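# Seat loose knob in top drawer, leave drawer open

## Task

Push the square peg of the loose knob all the way into the hole in the top drawer, and have that drawer pulled out by 85 mm or more. Both must hold on their own at the end, with no gripper supporting them, and both grippers must release and back away afterwards.

## Robot and tools

Robot: two arms, left_arm and right_arm, mounted on opposite sides of a table. Each has a six-joint arm and a two-finger parallel gripper. The names are labels only; in the scene frame left_arm's base sits on the +y side. Base poses (scene frame): left_arm at (+0.054, +0.480, +0.099) m, quat_wxyz (+0.634, 0, 0, -0.773); right_arm at (-0.023, -0.446, +0.059) m, quat_wxyz (+0.735, 0, 0, +0.678).

Frames: the scene frame has its origin at the table centre, +z up, and the table surface at z = +0.020 m. Each gripper has its own axes: the fingers extend along +x and close along y. The reported end_effector_position is the midpoint between the finger pads, roughly 3 to 4 cm short of the fingertips. Printed positions may be slightly wrong, more so at long reach.

Joint ranges (rad, base to hand): waist -3.054 to 3.054, shoulder 0.000 to 3.142, elbow 0.000 to 2.356, wrist pitch -1.571 to 1.571, wrist yaw -1.571 to 1.571, wrist roll -3.142 to 3.142. Load limits (N m): waist 17.4, shoulder 21.6, elbow 21.5, wrist pitch 5.67, wrist yaw 5.65, wrist roll 5.3; a carried object adds to the load.

Row layout (used by both execute_actions and move): 14 numbers, each in [-1, 1]. The first 7 are left_arm's dx, dy, dz, rx, ry, rz, opening; the last 7 are the same for right_arm. All 14 must be given even if one arm is idle. dx to rz are an offset, not a pose: a displacement in the gripper's own axes from that gripper's measured pose at the start of the action (for a call's first action, the pose in this scene's latest result). The value 1.0 equals 0.6 m for dx, dy, dz and 180 degrees for rotation; rx, ry, rz form a single rotation vector. Opening is absolute, not an offset: +1 is fully open (0.088 m), the empty fingers touch near -0.80, and values below that down to -1 close no further. Full open to closed needs about 0.5 s.

execute_actions(actions): a list of actions run in sequence. Each action is a table of 1 to 15 rows; every row lasts one control step of 1/30 s, and if fewer than 15 rows are given the final row repeats to fill 15 steps (0.5 s). Each row is measured from the action's starting pose, not from the row before. Per step, the commanded pose is clipped to within 70 mm and 16 degrees of the measured pose; position wins over orientation if both cannot be met. After an action the arm only continues up to its last clipped pose, so long reaches need further actions. An empty list just returns the state and images.

move(target, speed, blocking): target is one 14-number row as above, offsets from the pose in the scene's latest result. The gripper travels a straight line toward it; both arms finish together, within 0.5 to 10 s (cut off at 10 s). speed is path top speed in m/s, 0.002 to 0.5, default 0.25; turning is capped at twice that in rad/s. The opening is sent at the start. Moves do not avoid obstacles or the other arm, may lag, stray or overshoot speed (especially with a straight arm), and hit harder when faster or when the target lies deeper past a contact. blocking=false returns after 0.5 s while motion continues; until a result shows the move ended, other moves and execute_actions are refused, so use wait or stop. The result adds a move: line giving the ending (done, off_target, moving, held, fault) and limits (paced = the sent pose was clipped; held = a check blocked steps, after which the arm may jump faster), plus each gripper's distance from its target.

wait(seconds): 0 to 10; arms keep their last command, and a running move goes on. stop(): brakes a running move (needs braking room; fingers still move). zoom_image(camera, region): camera is cam_high, cam_low, cam_left_wrist or cam_right_wrist (all 504x504); region [x0, y0, x1, y1] in pixels from the top-left, at most 504 by 504. read_manual(section): returns URDF licence text, section "licences". finished_scene(scene): ends the current scene, given its number, irreversibly; the goal must already be met and stable.

Results: a state line per arm gives position (m), quat_wxyz and velocities; Hand target lines show where the controller is driving; step readings list positions at some steps, with HELD marking steps where an arm's command was held back. A pose unreachable line names an arm whose command was altered by the clearance check. grip_measured is the finger opening on the command scale; it may be off by about 1 mm, and while squeezing a hard part reads up to about 0.061 narrower than the real gap. To grip firmly, command roughly 0.07 below grip_measured. Pad force is about 34 to 49 N; parts under 3 mm wide get less.

Cautions: friction can leave a gripper short or tilted, so check position and orientation after each move and correct. Keep an idle arm still by sending its correcting offset first and zeros afterwards. The robot holds the last command while you think. Avoid arm-to-arm contact, hard pushes, drops, slams, and anything leaving the table (that fails). Contact torque at a joint's limit stops that arm for 10 s. Holding loads heats motors: MOTOR HOT from 50 °C, OVER-TEMPERATURE FAULT at 95 °C, and the arm can lose power if it does not cool. Held parts or loose objects may occasionally be tugged or nudged.

Each tool is called after "Emit:" as name(argument=value, ...) on one line, values as JSON.

## Session

Emit:
execute_actions(actions=[])

Scene clock: 0.00 s.
left_arm: end_effector_position=(-0.0050, +0.1688, +0.4199) grip_measured=+1.000 end_effector_quat_wxyz=(+0.638, -0.017, -0.011, -0.770) end_effector_velocity=(+0.000, +0.000, +0.000) end_effector_angular_velocity=(+0.004, +0.007, +0.005) | right_arm: end_effector_position=(+0.0040, -0.1321, +0.3834) grip_measured=+1.000 end_effector_quat_wxyz=(+0.735, +0.016, -0.020, +0.678) end_effector_velocity=(-0.002, +0.001, -0.003) end_effector_angular_velocity=(-0.015, -0.037, +0.018)
Joint positions: left_arm=[ 0.006  0.853  0.652  0.242 -0.005 -0.005  0.088] | right_arm=[-0.008  0.845  0.651  0.245 -0.008 -0.003  0.088]
Joint velocities: left_arm=[-0.002 -0.002  0.002 -0.007 -0.007 -0.007  0.   ] | right_arm=[-0.002  0.002 -0.002 -0.007 -0.022 -0.037  0.   ]
Motor temperatures (°C, as the motors report them): left_arm=[27 27 27 26 26 29] | right_arm=[27 28 27 28 28 27]
Heat: left arm: hottest wrist roll 29 °C (+0.0 °C/min); right arm: hottest shoulder 28 °C (+0.0 °C/min).
Hand target (left_arm): -0.005, +0.169, +0.420; +0.638, -0.017, -0.011, -0.770
Hand target (right_arm): +0.004, -0.132, +0.383; +0.735, +0.016, -0.020, +0.678

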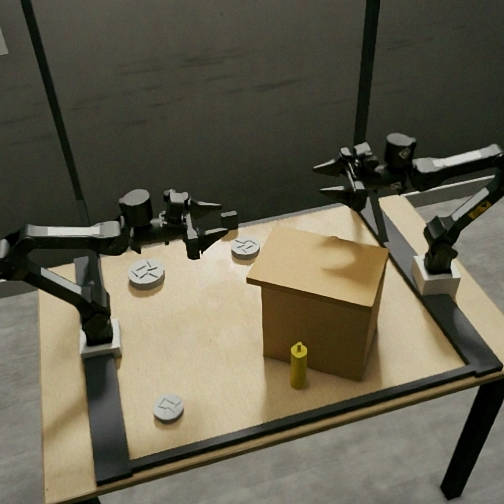

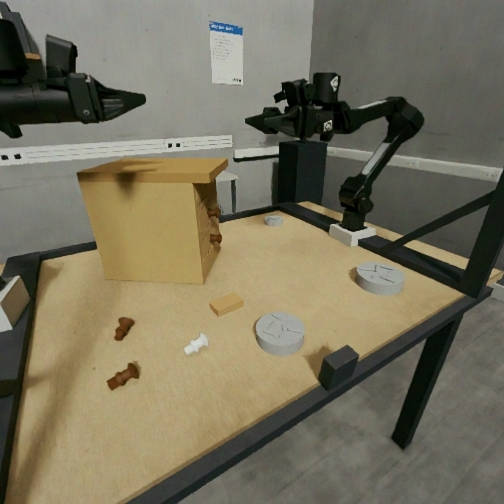

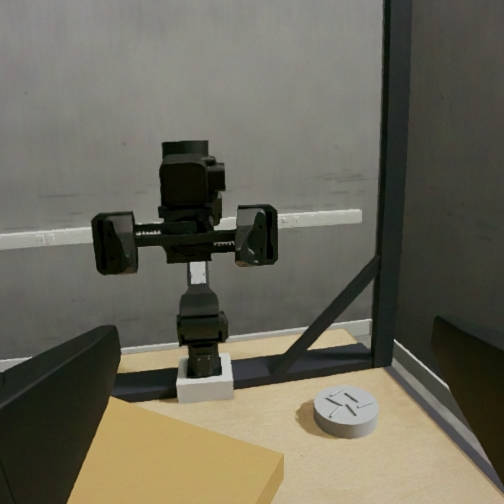

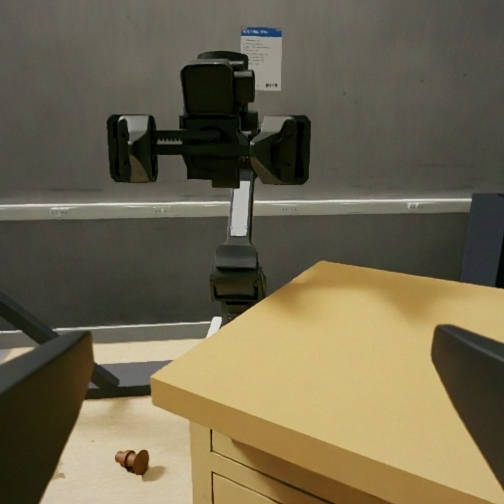

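Emit:
zoom_image(camera="cam_low", region=[80, 280, 260, 410])

Emit:
zoom_image(camera="cam_low", region=[150, 140, 270, 290])

Emit:
zoom_image(camera="cam_right_wrist", region=[60, 400, 260, 504])

Region (80, 280, 260, 410) of cam_low's 504x504 image, scaled by 2.800, with more detail than that image has.

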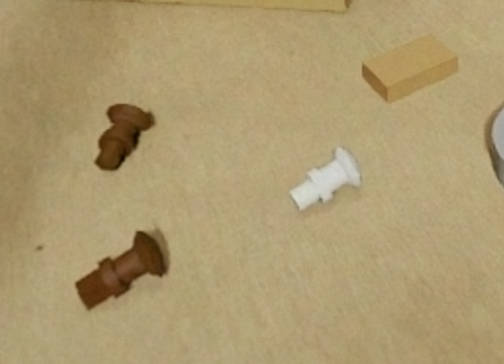

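Region (150, 140, 270, 290) of cam_low's 504x504 image, scaled by 3.360, with more detail than that image has; it fills the left 403 columns of this view, and the rest is white.

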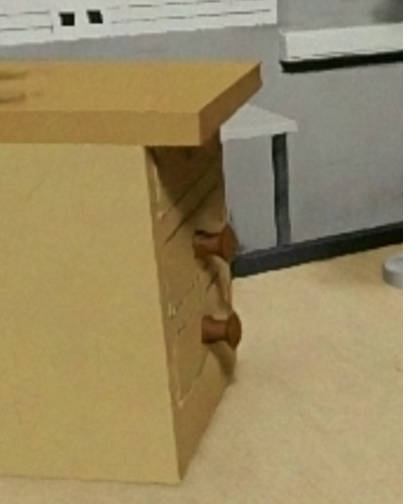

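Region (60, 400, 260, 504) of cam_right_wrist's 504x504 image, scaled by 2.520, with more detail than that image has; it fills the top 262 rows of this view, and the rest is white.

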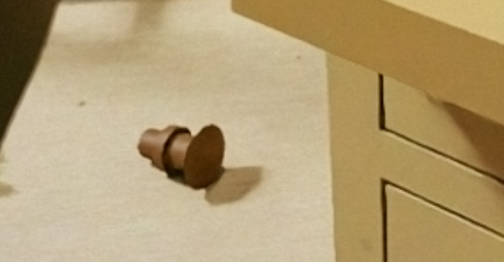

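Emit:
move(target=[-0.078,-0.312,-0.1,0.115,0.377,-0.164,1, -0.19,0.05,-0.2,0,0,-0.08,1])

Scene clock: 4.07 s.
left_arm: end_effector_position=(-0.1768, +0.2487, +0.3592) grip_measured=+1.000 end_effector_quat_wxyz=(+0.332, +0.520, +0.202, -0.761) end_effector_velocity=(+0.000, -0.000, -0.002) end_effector_angular_velocity=(+0.012, -0.018, +0.007) | right_arm: end_effector_position=(-0.0350, -0.2350, +0.2598) grip_measured=+1.000 end_effector_quat_wxyz=(+0.814, +0.021, -0.016, +0.581) end_effector_velocity=(-0.002, -0.002, +0.000) end_effector_angular_velocity=(+0.004, -0.008, +0.004)
Joint positions: left_arm=[-0.611  1.536  1.681 -1.329 -0.048 -0.017  0.088] | right_arm=[ 0.809  0.354  0.078  0.378  1.058 -0.074  0.088]
Joint velocities: left_arm=[-0.002  0.017  0.017 -0.022 -0.007 -0.007  0.   ] | right_arm=[ 0.027 -0.002 -0.007  0.022  0.022 -0.022  0.   ]
Motor temperatures (°C, as the motors report them): left_arm=[27 27 29 27 26 29] | right_arm=[27 28 28 29 28 27]
Heat: left arm: hottest elbow 29 °C (+0.0 °C/min); right arm: hottest wrist pitch 29 °C (+0.0 °C/min).
Hand target (left_arm): -0.180, +0.248, +0.358; -0.329, -0.522, -0.205, +0.760
Hand target (right_arm): -0.035, -0.236, +0.257; +0.814, +0.018, -0.017, +0.580
Off the commanded pose (left_arm): 0.005 m, 1 deg.
Off the commanded pose (right_arm): 0.003 m, 0 deg.
move: done

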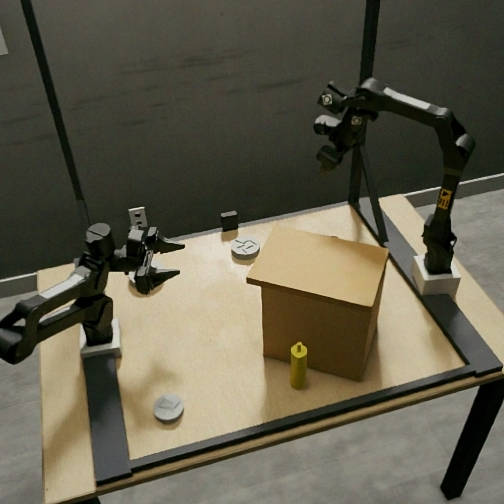

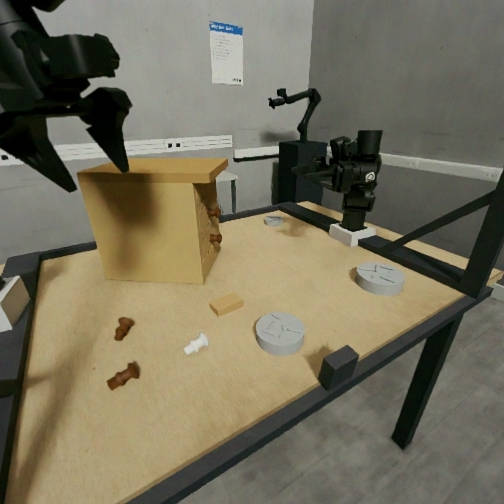

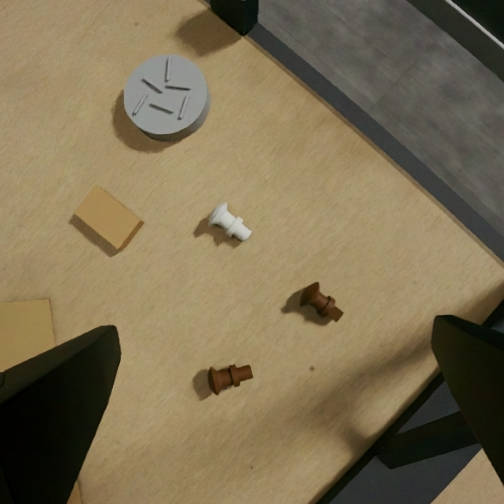

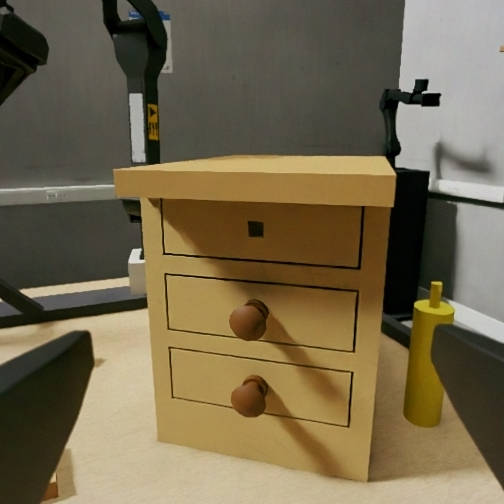

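Emit:
zoom_image(camera="cam_left_wrist", region=[180, 190, 380, 410])

Emit:
zoom_image(camera="cam_right_wrist", region=[100, 140, 420, 360])

Region (180, 190, 380, 410) of cam_left_wrist's 504x504 image, scaled by 2.291, with more detail than that image has; it fills the left 458 columns of this view, and the rest is white.

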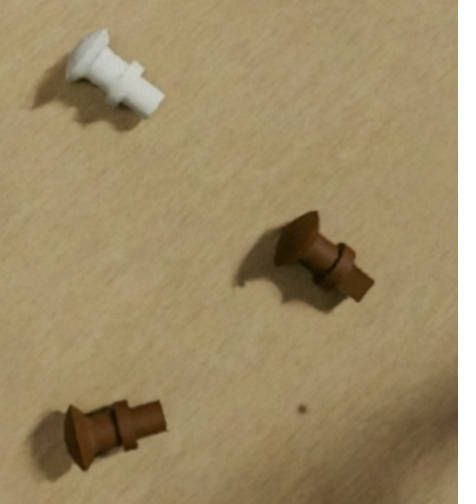

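Region (100, 140, 420, 360) of cam_right_wrist's 504x504 image, scaled by 1.575, with more detail than that image has; it fills the top 346 rows of this view, and the rest is white.

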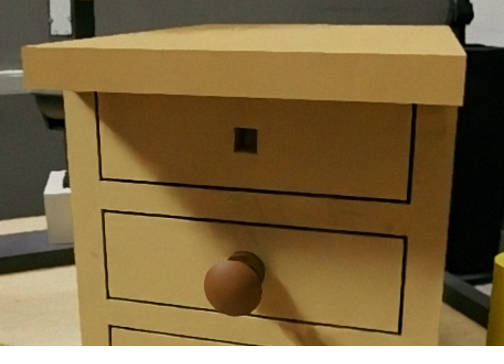

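Emit:
move(target=[0.29,-0.123,-0.1555,-0.308,0.119,0.049,1, 0.12,0.05,-0.04,0,0.017,-0.078,1])

Scene clock: 11.00 s.
left_arm: end_effector_position=(-0.2120, +0.3063, +0.1677) grip_measured=+1.000 end_effector_quat_wxyz=(+0.547, +0.441, +0.545, -0.457) end_effector_velocity=(+0.004, +0.000, -0.003) end_effector_angular_velocity=(+0.003, -0.018, +0.025) | right_arm: end_effector_position=(-0.0396, -0.1572, +0.2381) grip_measured=+1.000 end_effector_quat_wxyz=(+0.877, +0.001, +0.008, +0.480) end_effector_velocity=(-0.001, +0.003, +0.000) end_effector_angular_velocity=(-0.010, -0.017, +0.005)
Joint positions: left_arm=[-0.801  1.771  1.227 -1.006 -0.01  -1.192  0.088] | right_arm=[0.625 1.248 0.261 0.958 1.114 0.036 0.088]
Joint velocities: left_arm=[ 0.002  0.002 -0.007 -0.007 -0.007 -0.022  0.   ] | right_arm=[-0.002  0.012  0.007  0.007 -0.007 -0.022  0.   ]
Motor temperatures (°C, as the motors report them): left_arm=[27 28 30 27 26 29] | right_arm=[27 29 29 30 28 27]
Heat: left arm: hottest elbow 30 °C (+5.5 °C/min); right arm: hottest wrist pitch 30 °C (+10.9 °C/min).
Hand target (left_arm): -0.211, +0.309, +0.161; +0.548, +0.448, +0.545, -0.449
Hand target (right_arm): -0.039, -0.156, +0.240; +0.879, +0.007, +0.009, +0.477
Off the commanded pose (left_arm): 0.009 m, 1 deg.
Off the commanded pose (right_arm): 0.002 m, 1 deg.
move: off_target (left_arm)

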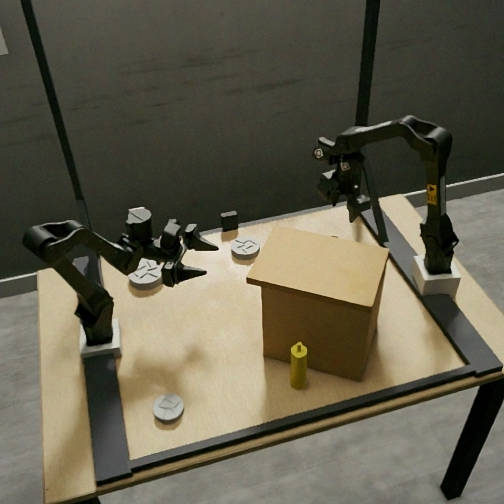

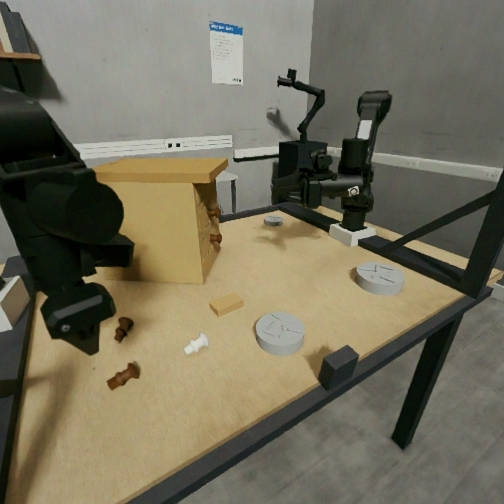

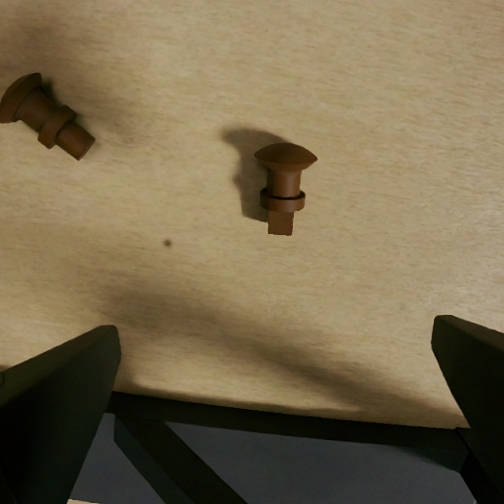

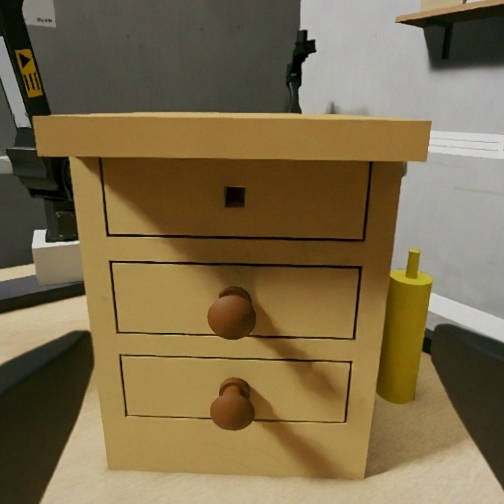

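Emit:
move(target=[0.13,-0.012,0,0.022,-0.005,-0.005,-0.1, 0,0,0,0,0,0,1], speed=0.15)

Scene clock: 12.43 s.
left_arm: end_effector_position=(-0.2238, +0.3012, +0.0965) grip_measured=-0.096 end_effector_quat_wxyz=(+0.530, +0.444, +0.533, -0.488) end_effector_velocity=(+0.001, +0.000, -0.004) end_effector_angular_velocity=(-0.002, -0.010, +0.005) | right_arm: end_effector_position=(-0.0397, -0.1570, +0.2381) grip_measured=+1.000 end_effector_quat_wxyz=(+0.877, +0.001, +0.008, +0.480) end_effector_velocity=(+0.000, +0.000, -0.003) end_effector_angular_velocity=(-0.023, -0.017, +0.005)
Joint positions: left_arm=[-0.809  1.903  1.084 -0.692 -0.014 -1.138  0.034] | right_arm=[0.625 1.249 0.262 0.959 1.114 0.036 0.088]
Joint velocities: left_arm=[-0.002  0.012 -0.002  0.007 -0.007 -0.007 -0.   ] | right_arm=[-0.002 -0.002 -0.002 -0.022 -0.007 -0.007  0.   ]
Motor temperatures (°C, as the motors report them): left_arm=[27 28 30 27 26 29] | right_arm=[27 29 29 30 28 27]
Heat: left arm: hottest elbow 30 °C (+4.8 °C/min); right arm: hottest wrist pitch 30 °C (+9.7 °C/min).
Hand target (left_arm): -0.221, +0.303, +0.090; +0.532, +0.452, +0.528, -0.484
Hand target (right_arm): -0.040, -0.157, +0.238; +0.877, +0.001, +0.008, +0.480
Off the commanded pose (left_arm): 0.008 m, 1 deg.
Off the commanded pose (right_arm): 0.000 m, 0 deg.
move: done

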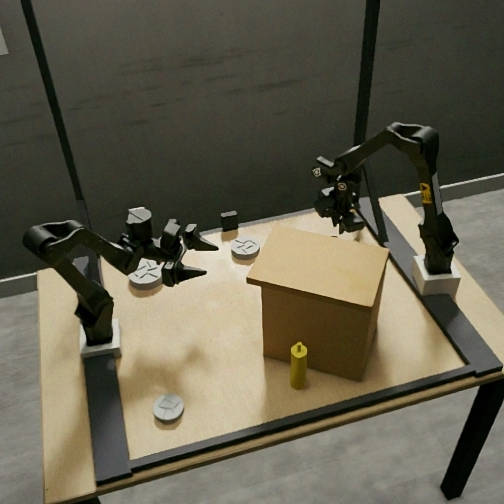

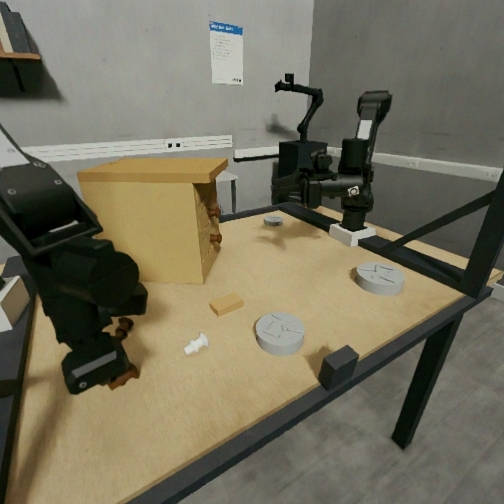

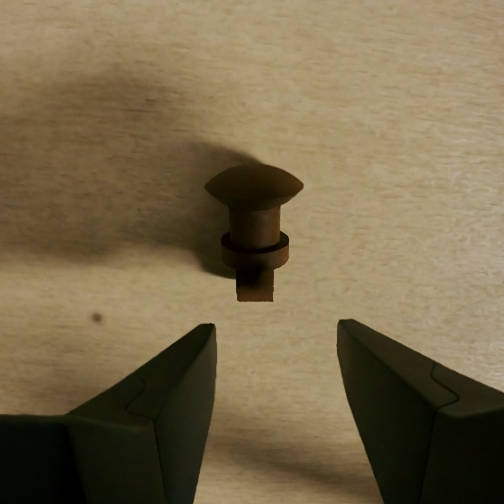

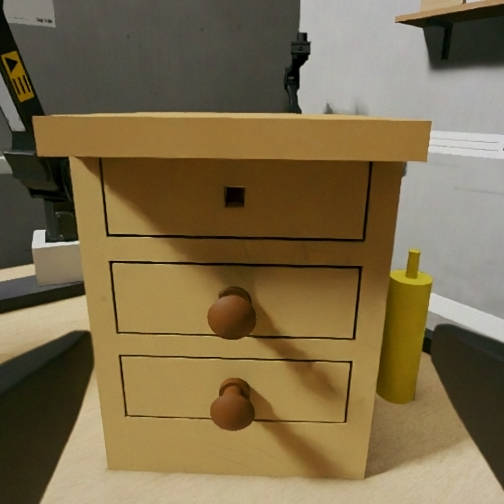

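Emit:
move(target=[0.055,0.009,0.006,0,0.016,0.02,-0.1, 0,0,0,0,0,0,1], speed=0.08)

Scene clock: 13.67 s.
left_arm: end_effector_position=(-0.2183, +0.2982, +0.0666) grip_measured=-0.097 end_effector_quat_wxyz=(+0.533, +0.470, +0.531, -0.461) end_effector_velocity=(+0.001, -0.001, -0.002) end_effector_angular_velocity=(+0.001, -0.014, +0.010) | right_arm: end_effector_position=(-0.0397, -0.1570, +0.2381) grip_measured=+1.000 end_effector_quat_wxyz=(+0.877, +0.001, +0.008, +0.480) end_effector_velocity=(+0.000, +0.000, -0.003) end_effector_angular_velocity=(-0.015, -0.005, +0.005)
Joint positions: left_arm=[-0.786  2.012  1.103 -0.675 -0.    -1.116  0.034] | right_arm=[0.625 1.249 0.262 0.959 1.114 0.036 0.088]
Joint velocities: left_arm=[ 0.002  0.012  0.007 -0.007 -0.007 -0.007  0.   ] | right_arm=[-0.002 -0.002 -0.002 -0.022 -0.007  0.007  0.   ]
Motor temperatures (°C, as the motors report them): left_arm=[27 28 30 27 26 29] | right_arm=[27 29 29 30 28 27]
Heat: left arm: hottest elbow 30 °C (+4.4 °C/min); right arm: hottest wrist pitch 30 °C (+8.8 °C/min).
Hand target (left_arm): -0.220, +0.297, +0.063; +0.532, +0.472, +0.532, -0.460
Hand target (right_arm): -0.040, -0.157, +0.238; +0.877, +0.001, +0.008, +0.480
Off the commanded pose (left_arm): 0.004 m, 0 deg.
Off the commanded pose (right_arm): 0.000 m, 0 deg.
move: done

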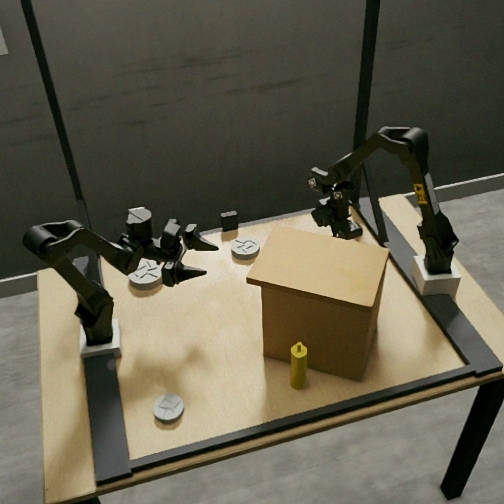

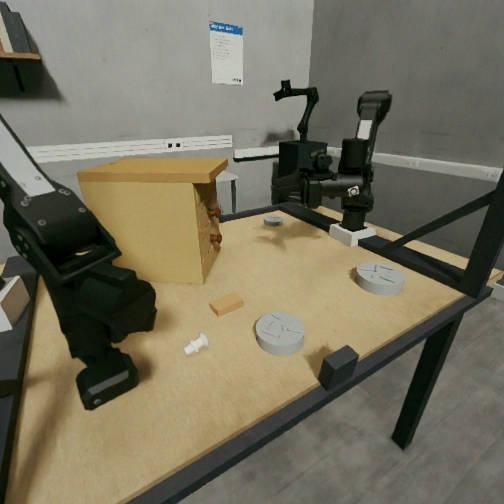

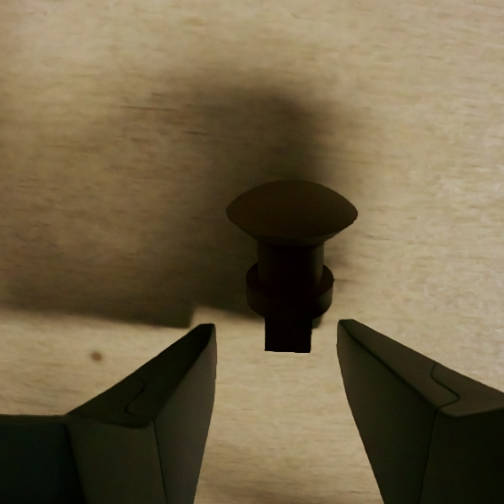

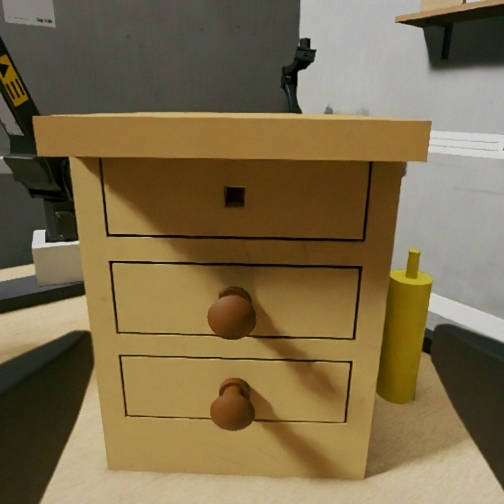

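Emit:
move(target=[0.017,-0.006,0,0,0,0,-0.1, 0,0,0,0,0,0,1], speed=0.03)

Scene clock: 14.73 s.
left_arm: end_effector_position=(-0.2217, +0.2968, +0.0609) grip_measured=-0.097 end_effector_quat_wxyz=(+0.532, +0.468, +0.531, -0.465) end_effector_velocity=(+0.004, -0.000, -0.003) end_effector_angular_velocity=(-0.009, -0.026, +0.019) | right_arm: end_effector_position=(-0.0397, -0.1570, +0.2381) grip_measured=+1.000 end_effector_quat_wxyz=(+0.877, +0.001, +0.008, +0.480) end_effector_velocity=(+0.001, -0.001, -0.003) end_effector_angular_velocity=(-0.030, -0.037, +0.005)
Joint positions: left_arm=[-0.788  2.031  1.103 -0.648  0.    -1.117  0.034] | right_arm=[0.625 1.249 0.262 0.959 1.114 0.036 0.088]
Joint velocities: left_arm=[-0.002  0.007 -0.002 -0.007 -0.022 -0.022 -0.   ] | right_arm=[-0.002 -0.002 -0.007 -0.007 -0.007 -0.037  0.   ]
Motor temperatures (°C, as the motors report them): left_arm=[27 29 30 27 26 29] | right_arm=[27 29 29 30 28 27]
Heat: left arm: hottest elbow 30 °C (+4.1 °C/min); right arm: hottest wrist pitch 30 °C (+8.1 °C/min).
Hand target (left_arm): -0.222, +0.298, +0.057; +0.533, +0.470, +0.531, -0.461
Hand target (right_arm): -0.040, -0.157, +0.238; +0.877, +0.001, +0.008, +0.480
Off the commanded pose (left_arm): 0.005 m, 1 deg.
Off the commanded pose (right_arm): 0.000 m, 0 deg.
move: done

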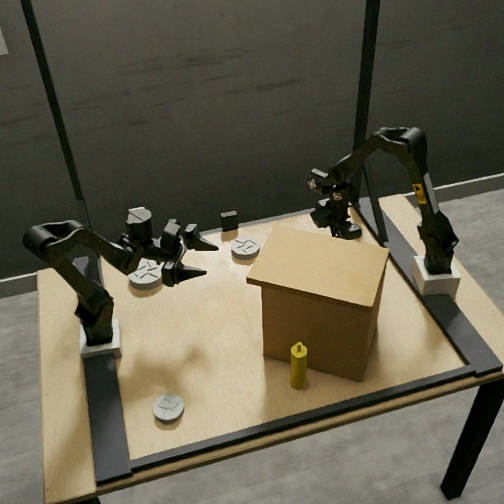

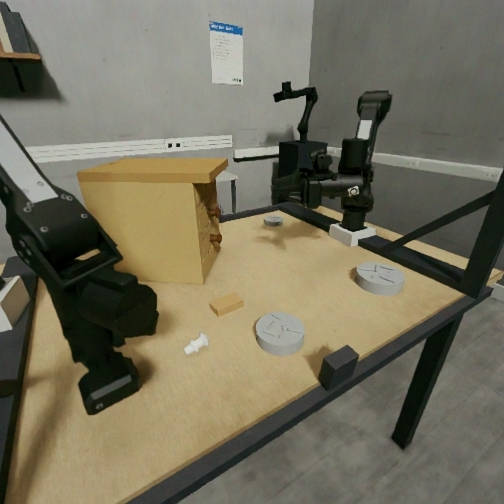

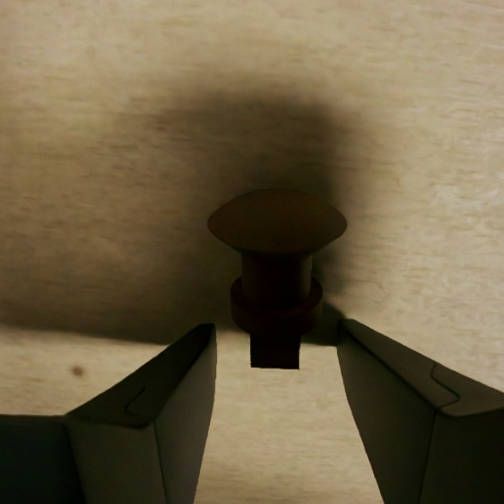

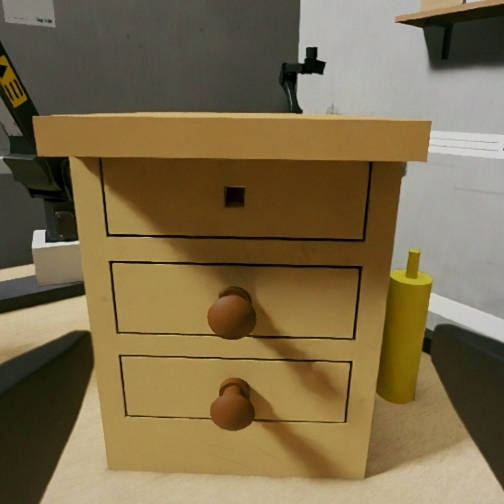

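Emit:
move(target=[0.006,0,0,0,0,0,-0.66, 0,0,0,0,0,0,1], speed=0.03)

Scene clock: 15.53 s.
left_arm: end_effector_position=(-0.2231, +0.2958, +0.0607) grip_measured=-0.583 end_effector_quat_wxyz=(+0.531, +0.465, +0.532, -0.467) end_effector_velocity=(-0.000, -0.003, +0.002) end_effector_angular_velocity=(-0.025, -0.002, -0.010) | right_arm: end_effector_position=(-0.0397, -0.1570, +0.2381) grip_measured=+1.000 end_effector_quat_wxyz=(+0.877, +0.001, +0.008, +0.480) end_effector_velocity=(-0.002, +0.001, +0.001) end_effector_angular_velocity=(+0.002, -0.002, +0.020)
Joint positions: left_arm=[-0.788  2.031  1.103 -0.639  0.    -1.117  0.01 ] | right_arm=[0.625 1.249 0.262 0.959 1.114 0.036 0.088]
Joint velocities: left_arm=[-0.002 -0.007 -0.002  0.007 -0.022  0.007 -0.   ] | right_arm=[-0.002 -0.002 -0.002  0.007 -0.022 -0.007  0.   ]
Motor temperatures (°C, as the motors report them): left_arm=[27 29 30 27 26 29] | right_arm=[27 29 29 30 28 27]
Heat: left arm: hottest elbow 30 °C (+3.9 °C/min); right arm: hottest wrist pitch 30 °C (+7.7 °C/min).
Hand target (left_arm): -0.222, +0.297, +0.057; +0.532, +0.468, +0.531, -0.465
Hand target (right_arm): -0.040, -0.157, +0.238; +0.877, +0.001, +0.008, +0.480
Off the commanded pose (left_arm): 0.004 m, 0 deg.
Off the commanded pose (right_arm): 0.000 m, 0 deg.
move: done

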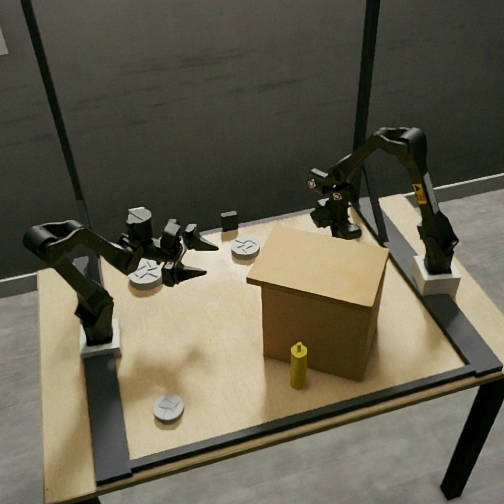

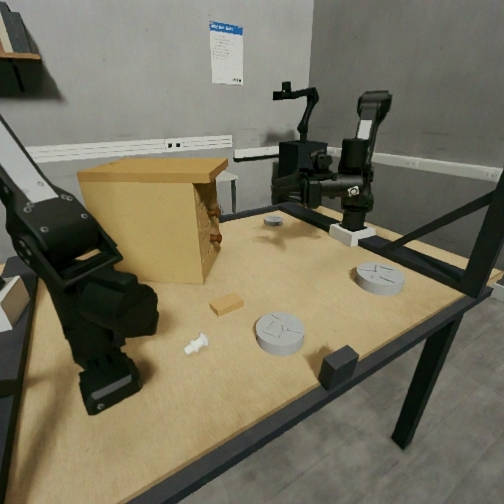

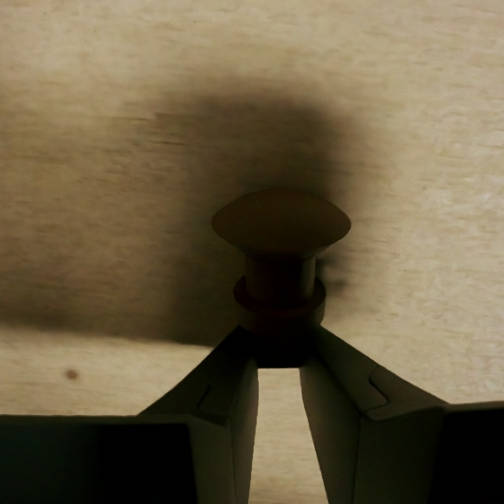

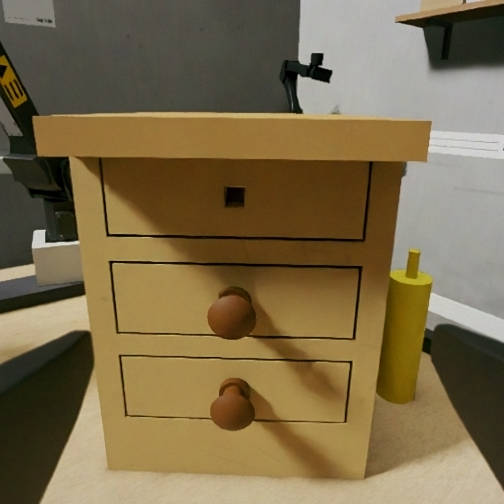

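Emit:
move(target=[-0.215,-0.072,0.202,-0.055,0,0,-0.66, 0.115,0.404,-0.063,0.830,0.397,-0.082,0.25], speed=0.35)

Scene clock: 22.23 s.
left_arm: end_effector_position=(-0.2487, +0.1724, +0.1948) grip_measured=-0.583 end_effector_quat_wxyz=(+0.569, +0.414, +0.571, -0.423) end_effector_velocity=(+0.004, -0.002, +0.002) end_effector_angular_velocity=(-0.014, -0.017, +0.010) | right_arm: end_effector_position=(-0.2046, +0.0295, +0.2034) grip_measured=+0.252 end_effector_quat_wxyz=(+0.145, +0.578, +0.803, -0.025) end_effector_velocity=(+0.003, +0.000, -0.004) end_effector_angular_velocity=(-0.013, +0.000, -0.011)
Joint positions: left_arm=[-0.581  2.205  1.956 -1.309  0.    -1.083  0.01 ] | right_arm=[0.47  1.874 0.976 0.633 0.081 3.03  0.051]
Joint velocities: left_arm=[ 0.002 -0.002  0.002 -0.007 -0.022 -0.007 -0.   ] | right_arm=[-0.002  0.002 -0.002 -0.007  0.007  0.007 -0.   ]
Motor temperatures (°C, as the motors report them): left_arm=[27 31 31 27 26 29] | right_arm=[27 29 30 31 28 27]
Heat: left arm: hottest shoulder 31 °C (+5.4 °C/min); right arm: hottest wrist pitch 31 °C (+8.1 °C/min).
Hand target (left_arm): -0.249, +0.171, +0.190; +0.569, +0.418, +0.571, -0.419
Hand target (right_arm): -0.206, +0.032, +0.203; +0.141, +0.577, +0.804, -0.026
Off the commanded pose (left_arm): 0.005 m, 1 deg.
Off the commanded pose (right_arm): 0.004 m, 0 deg.
move: done

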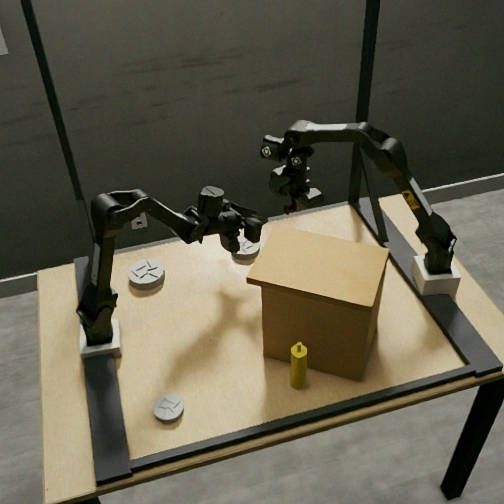

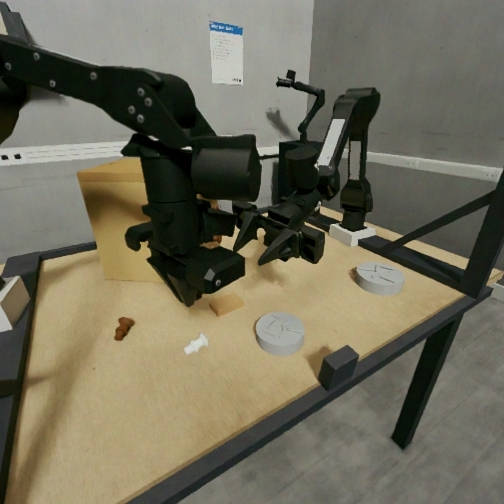

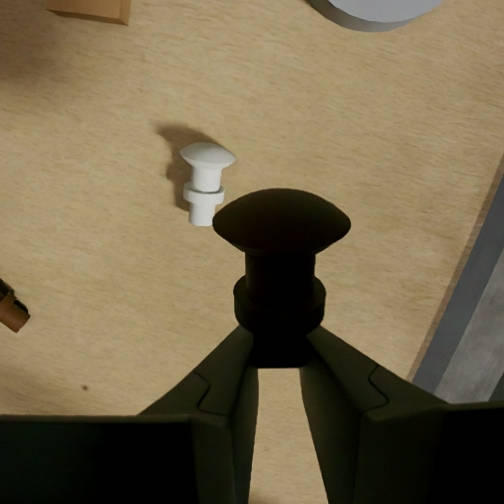

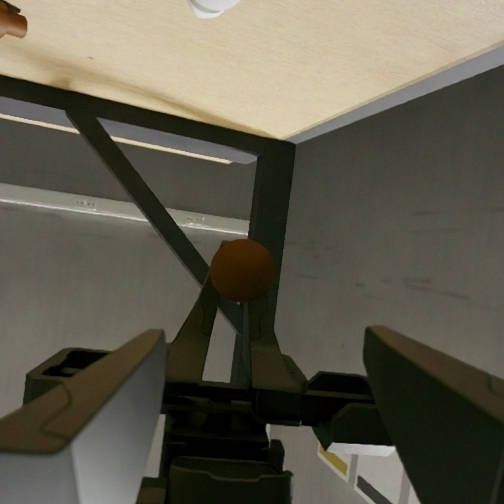

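Emit:
zoom_image(camera="cam_right_wrist", region=[180, 210, 310, 340])

Emit:
zoom_image(camera="cam_high", region=[230, 160, 350, 260])

Region (180, 210, 310, 340) of cam_right_wrist's 504x504 image, scaled by 3.877, with more detail than that image has.

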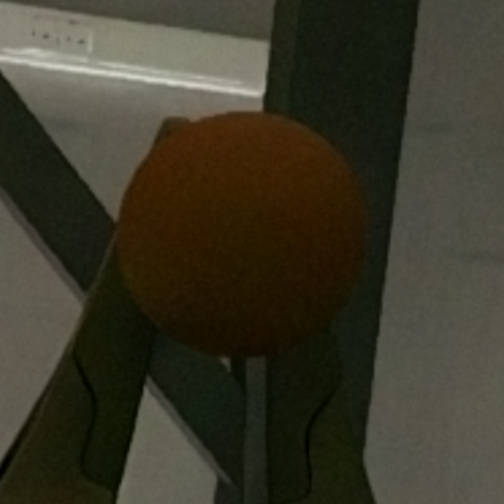

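Region (230, 160, 350, 260) of cam_high's 504x504 image, scaled by 4.200, with more detail than that image has.

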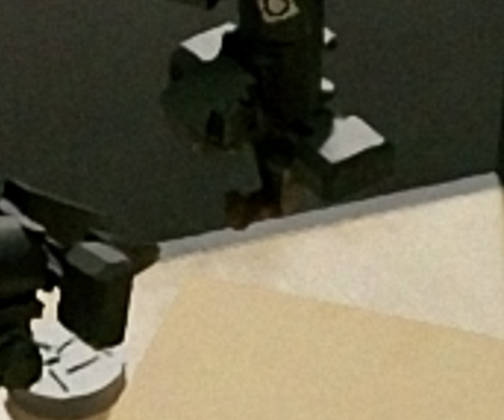

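Emit:
move(target=[0,0,0,0,0,0,-0.66, 0.085,0.013,-0.026,0,0.017,0,0.25], speed=0.12)

Scene clock: 23.73 s.
left_arm: end_effector_position=(-0.2487, +0.1724, +0.1949) grip_measured=-0.583 end_effector_quat_wxyz=(+0.569, +0.414, +0.571, -0.423) end_effector_velocity=(-0.000, +0.003, +0.000) end_effector_angular_velocity=(+0.011, +0.000, +0.019) | right_arm: end_effector_position=(-0.2149, +0.0794, +0.2082) grip_measured=+0.252 end_effector_quat_wxyz=(+0.122, +0.579, +0.806, -0.010) end_effector_velocity=(-0.000, +0.003, -0.000) end_effector_angular_velocity=(-0.002, -0.003, +0.016)
Joint positions: left_arm=[-0.581  2.206  1.958 -1.31   0.    -1.083  0.01 ] | right_arm=[0.445 2.04  1.187 0.643 0.051 3.025 0.051]
Joint velocities: left_arm=[-0.002 -0.002 -0.002 -0.007  0.007 -0.022 -0.   ] | right_arm=[-0.007  0.007  0.012 -0.007 -0.022 -0.007  0.   ]
Motor temperatures (°C, as the motors report them): left_arm=[27 32 31 27 26 29] | right_arm=[27 30 30 31 28 27]
Heat: left arm: hottest shoulder 32 °C (+7.6 °C/min); right arm: hottest wrist pitch 31 °C (+7.6 °C/min).
Hand target (left_arm): -0.249, +0.172, +0.195; +0.569, +0.414, +0.571, -0.423
Hand target (right_arm): -0.215, +0.082, +0.206; +0.124, +0.578, +0.806, -0.009
Off the commanded pose (left_arm): 0.000 m, 0 deg.
Off the commanded pose (right_arm): 0.004 m, 0 deg.
move: done

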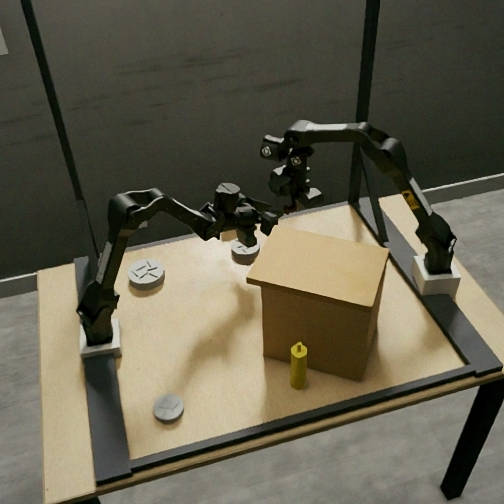

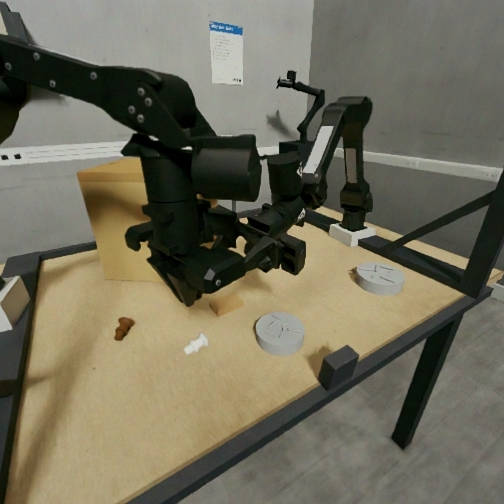

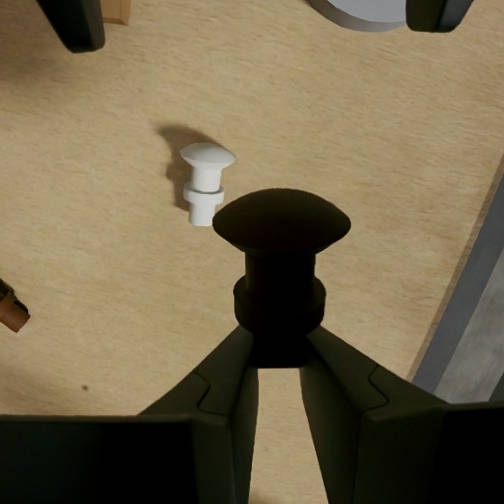

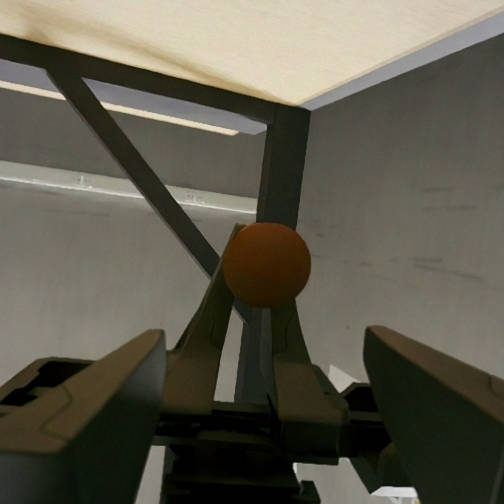

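Emit:
move(target=[0,0,0,0,0,0,-0.66, 0.05,-0.004,0.01,0,0,0,0.25], speed=0.08)

Scene clock: 24.93 s.
left_arm: end_effector_position=(-0.2487, +0.1724, +0.1949) grip_measured=-0.583 end_effector_quat_wxyz=(+0.569, +0.414, +0.571, -0.423) end_effector_velocity=(-0.000, +0.003, -0.002) end_effector_angular_velocity=(+0.014, -0.003, +0.019) | right_arm: end_effector_position=(-0.2241, +0.1035, +0.1987) grip_measured=+0.252 end_effector_quat_wxyz=(+0.120, +0.579, +0.807, -0.009) end_effector_velocity=(+0.005, +0.003, +0.000) end_effector_angular_velocity=(+0.000, -0.009, -0.013)
Joint positions: left_arm=[-0.581  2.206  1.958 -1.31   0.    -1.083  0.01 ] | right_arm=[0.445 2.142 1.305 0.632 0.051 3.024 0.051]
Joint velocities: left_arm=[-0.002  0.002 -0.002 -0.007  0.007 -0.022 -0.   ] | right_arm=[-0.007  0.002  0.007 -0.007  0.007 -0.007 -0.   ]
Motor temperatures (°C, as the motors report them): left_arm=[27 32 31 27 26 29] | right_arm=[27 30 30 31 28 27]
Heat: left arm: hottest shoulder 32 °C (+7.2 °C/min); right arm: hottest wrist pitch 31 °C (+7.2 °C/min).
Hand target (left_arm): -0.249, +0.172, +0.195; +0.569, +0.414, +0.571, -0.423
Hand target (right_arm): -0.225, +0.106, +0.196; +0.122, +0.579, +0.806, -0.010
Off the commanded pose (left_arm): 0.000 m, 0 deg.
Off the commanded pose (right_arm): 0.004 m, 0 deg.
move: done

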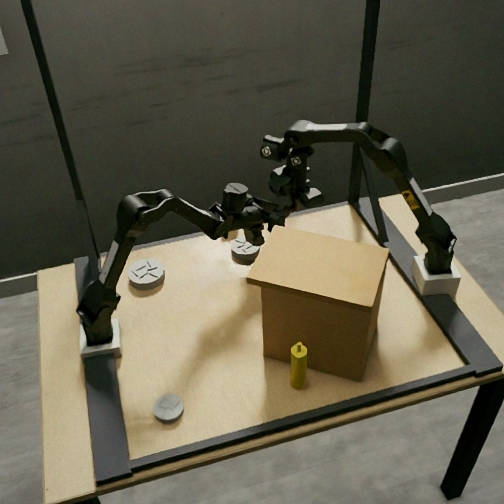

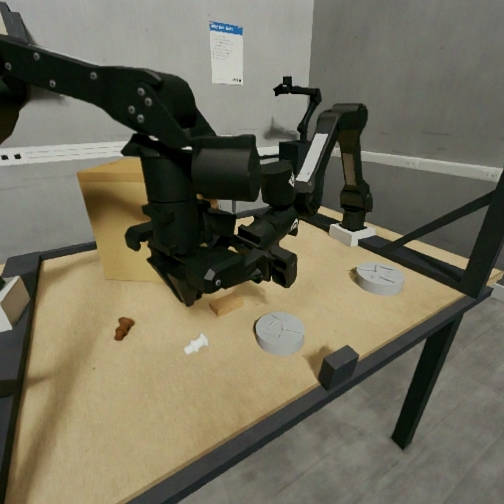

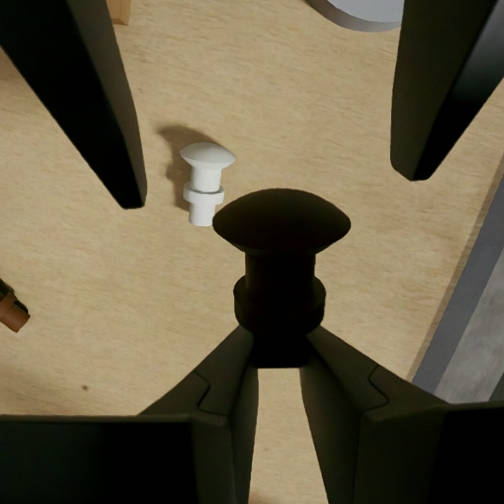

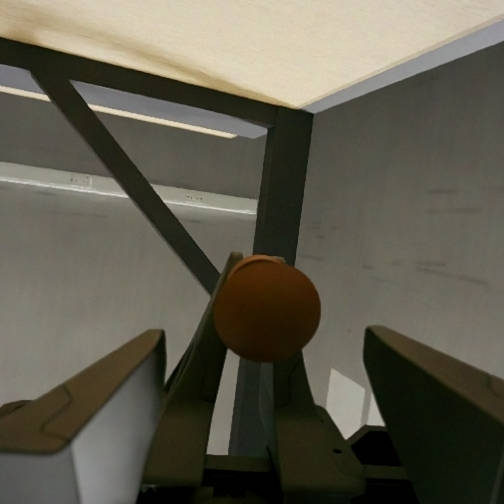

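Emit:
move(target=[0,0,0,0,0,0,-0.66, 0.042,-0.004,0.009,0,0,0.024,0.25], speed=0.05)

Scene clock: 26.40 s.
left_arm: end_effector_position=(-0.2487, +0.1724, +0.1949) grip_measured=-0.583 end_effector_quat_wxyz=(+0.569, +0.414, +0.571, -0.423) end_effector_velocity=(-0.001, -0.001, +0.000) end_effector_angular_velocity=(-0.010, -0.000, +0.005) | right_arm: end_effector_position=(-0.2309, +0.1236, +0.1909) grip_measured=+0.252 end_effector_quat_wxyz=(+0.120, +0.608, +0.785, -0.002) end_effector_velocity=(-0.001, +0.003, +0.004) end_effector_angular_velocity=(+0.011, -0.017, +0.009)
Joint positions: left_arm=[-0.581  2.206  1.958 -1.31   0.    -1.083  0.01 ] | right_arm=[0.467 2.233 1.412 0.627 0.146 3.024 0.051]
Joint velocities: left_arm=[-0.002 -0.002 -0.002  0.007 -0.007 -0.007 -0.   ] | right_arm=[-0.002  0.002  0.017 -0.007 -0.007 -0.022 -0.   ]
Motor temperatures (°C, as the motors report them): left_arm=[27 33 31 27 26 29] | right_arm=[27 31 31 31 28 27]
Heat: left arm: hottest shoulder 33 °C (+9.1 °C/min); right arm: hottest shoulder 31 °C (+6.8 °C/min).
Hand target (left_arm): -0.249, +0.172, +0.195; +0.569, +0.414, +0.571, -0.423
Hand target (right_arm): -0.233, +0.125, +0.188; +0.120, +0.609, +0.784, -0.004
Off the commanded pose (left_arm): 0.000 m, 0 deg.
Off the commanded pose (right_arm): 0.004 m, 0 deg.
move: done

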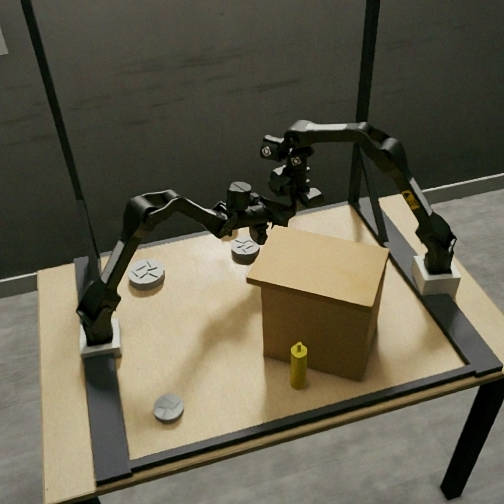

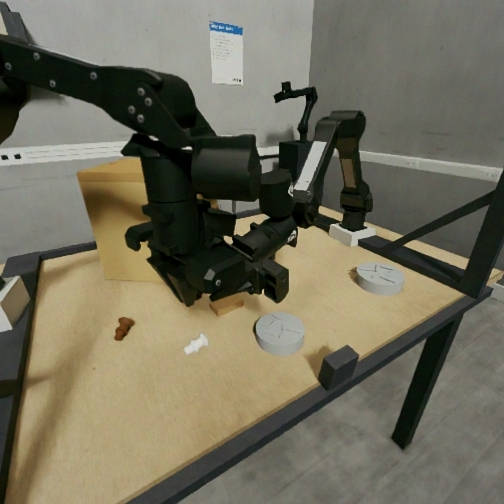

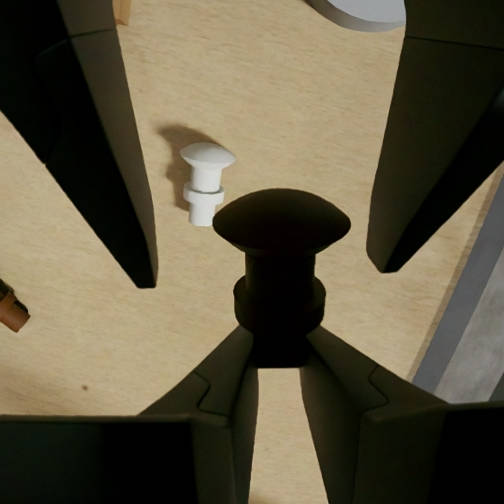

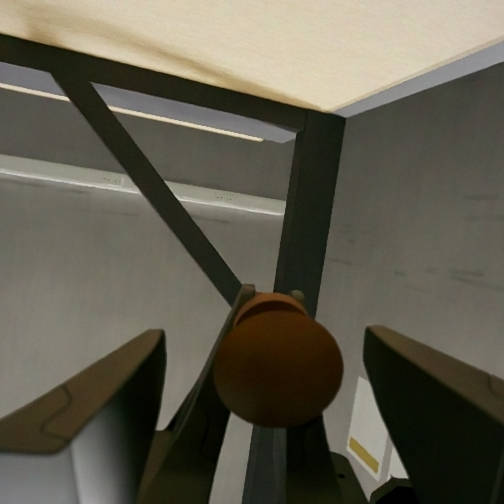

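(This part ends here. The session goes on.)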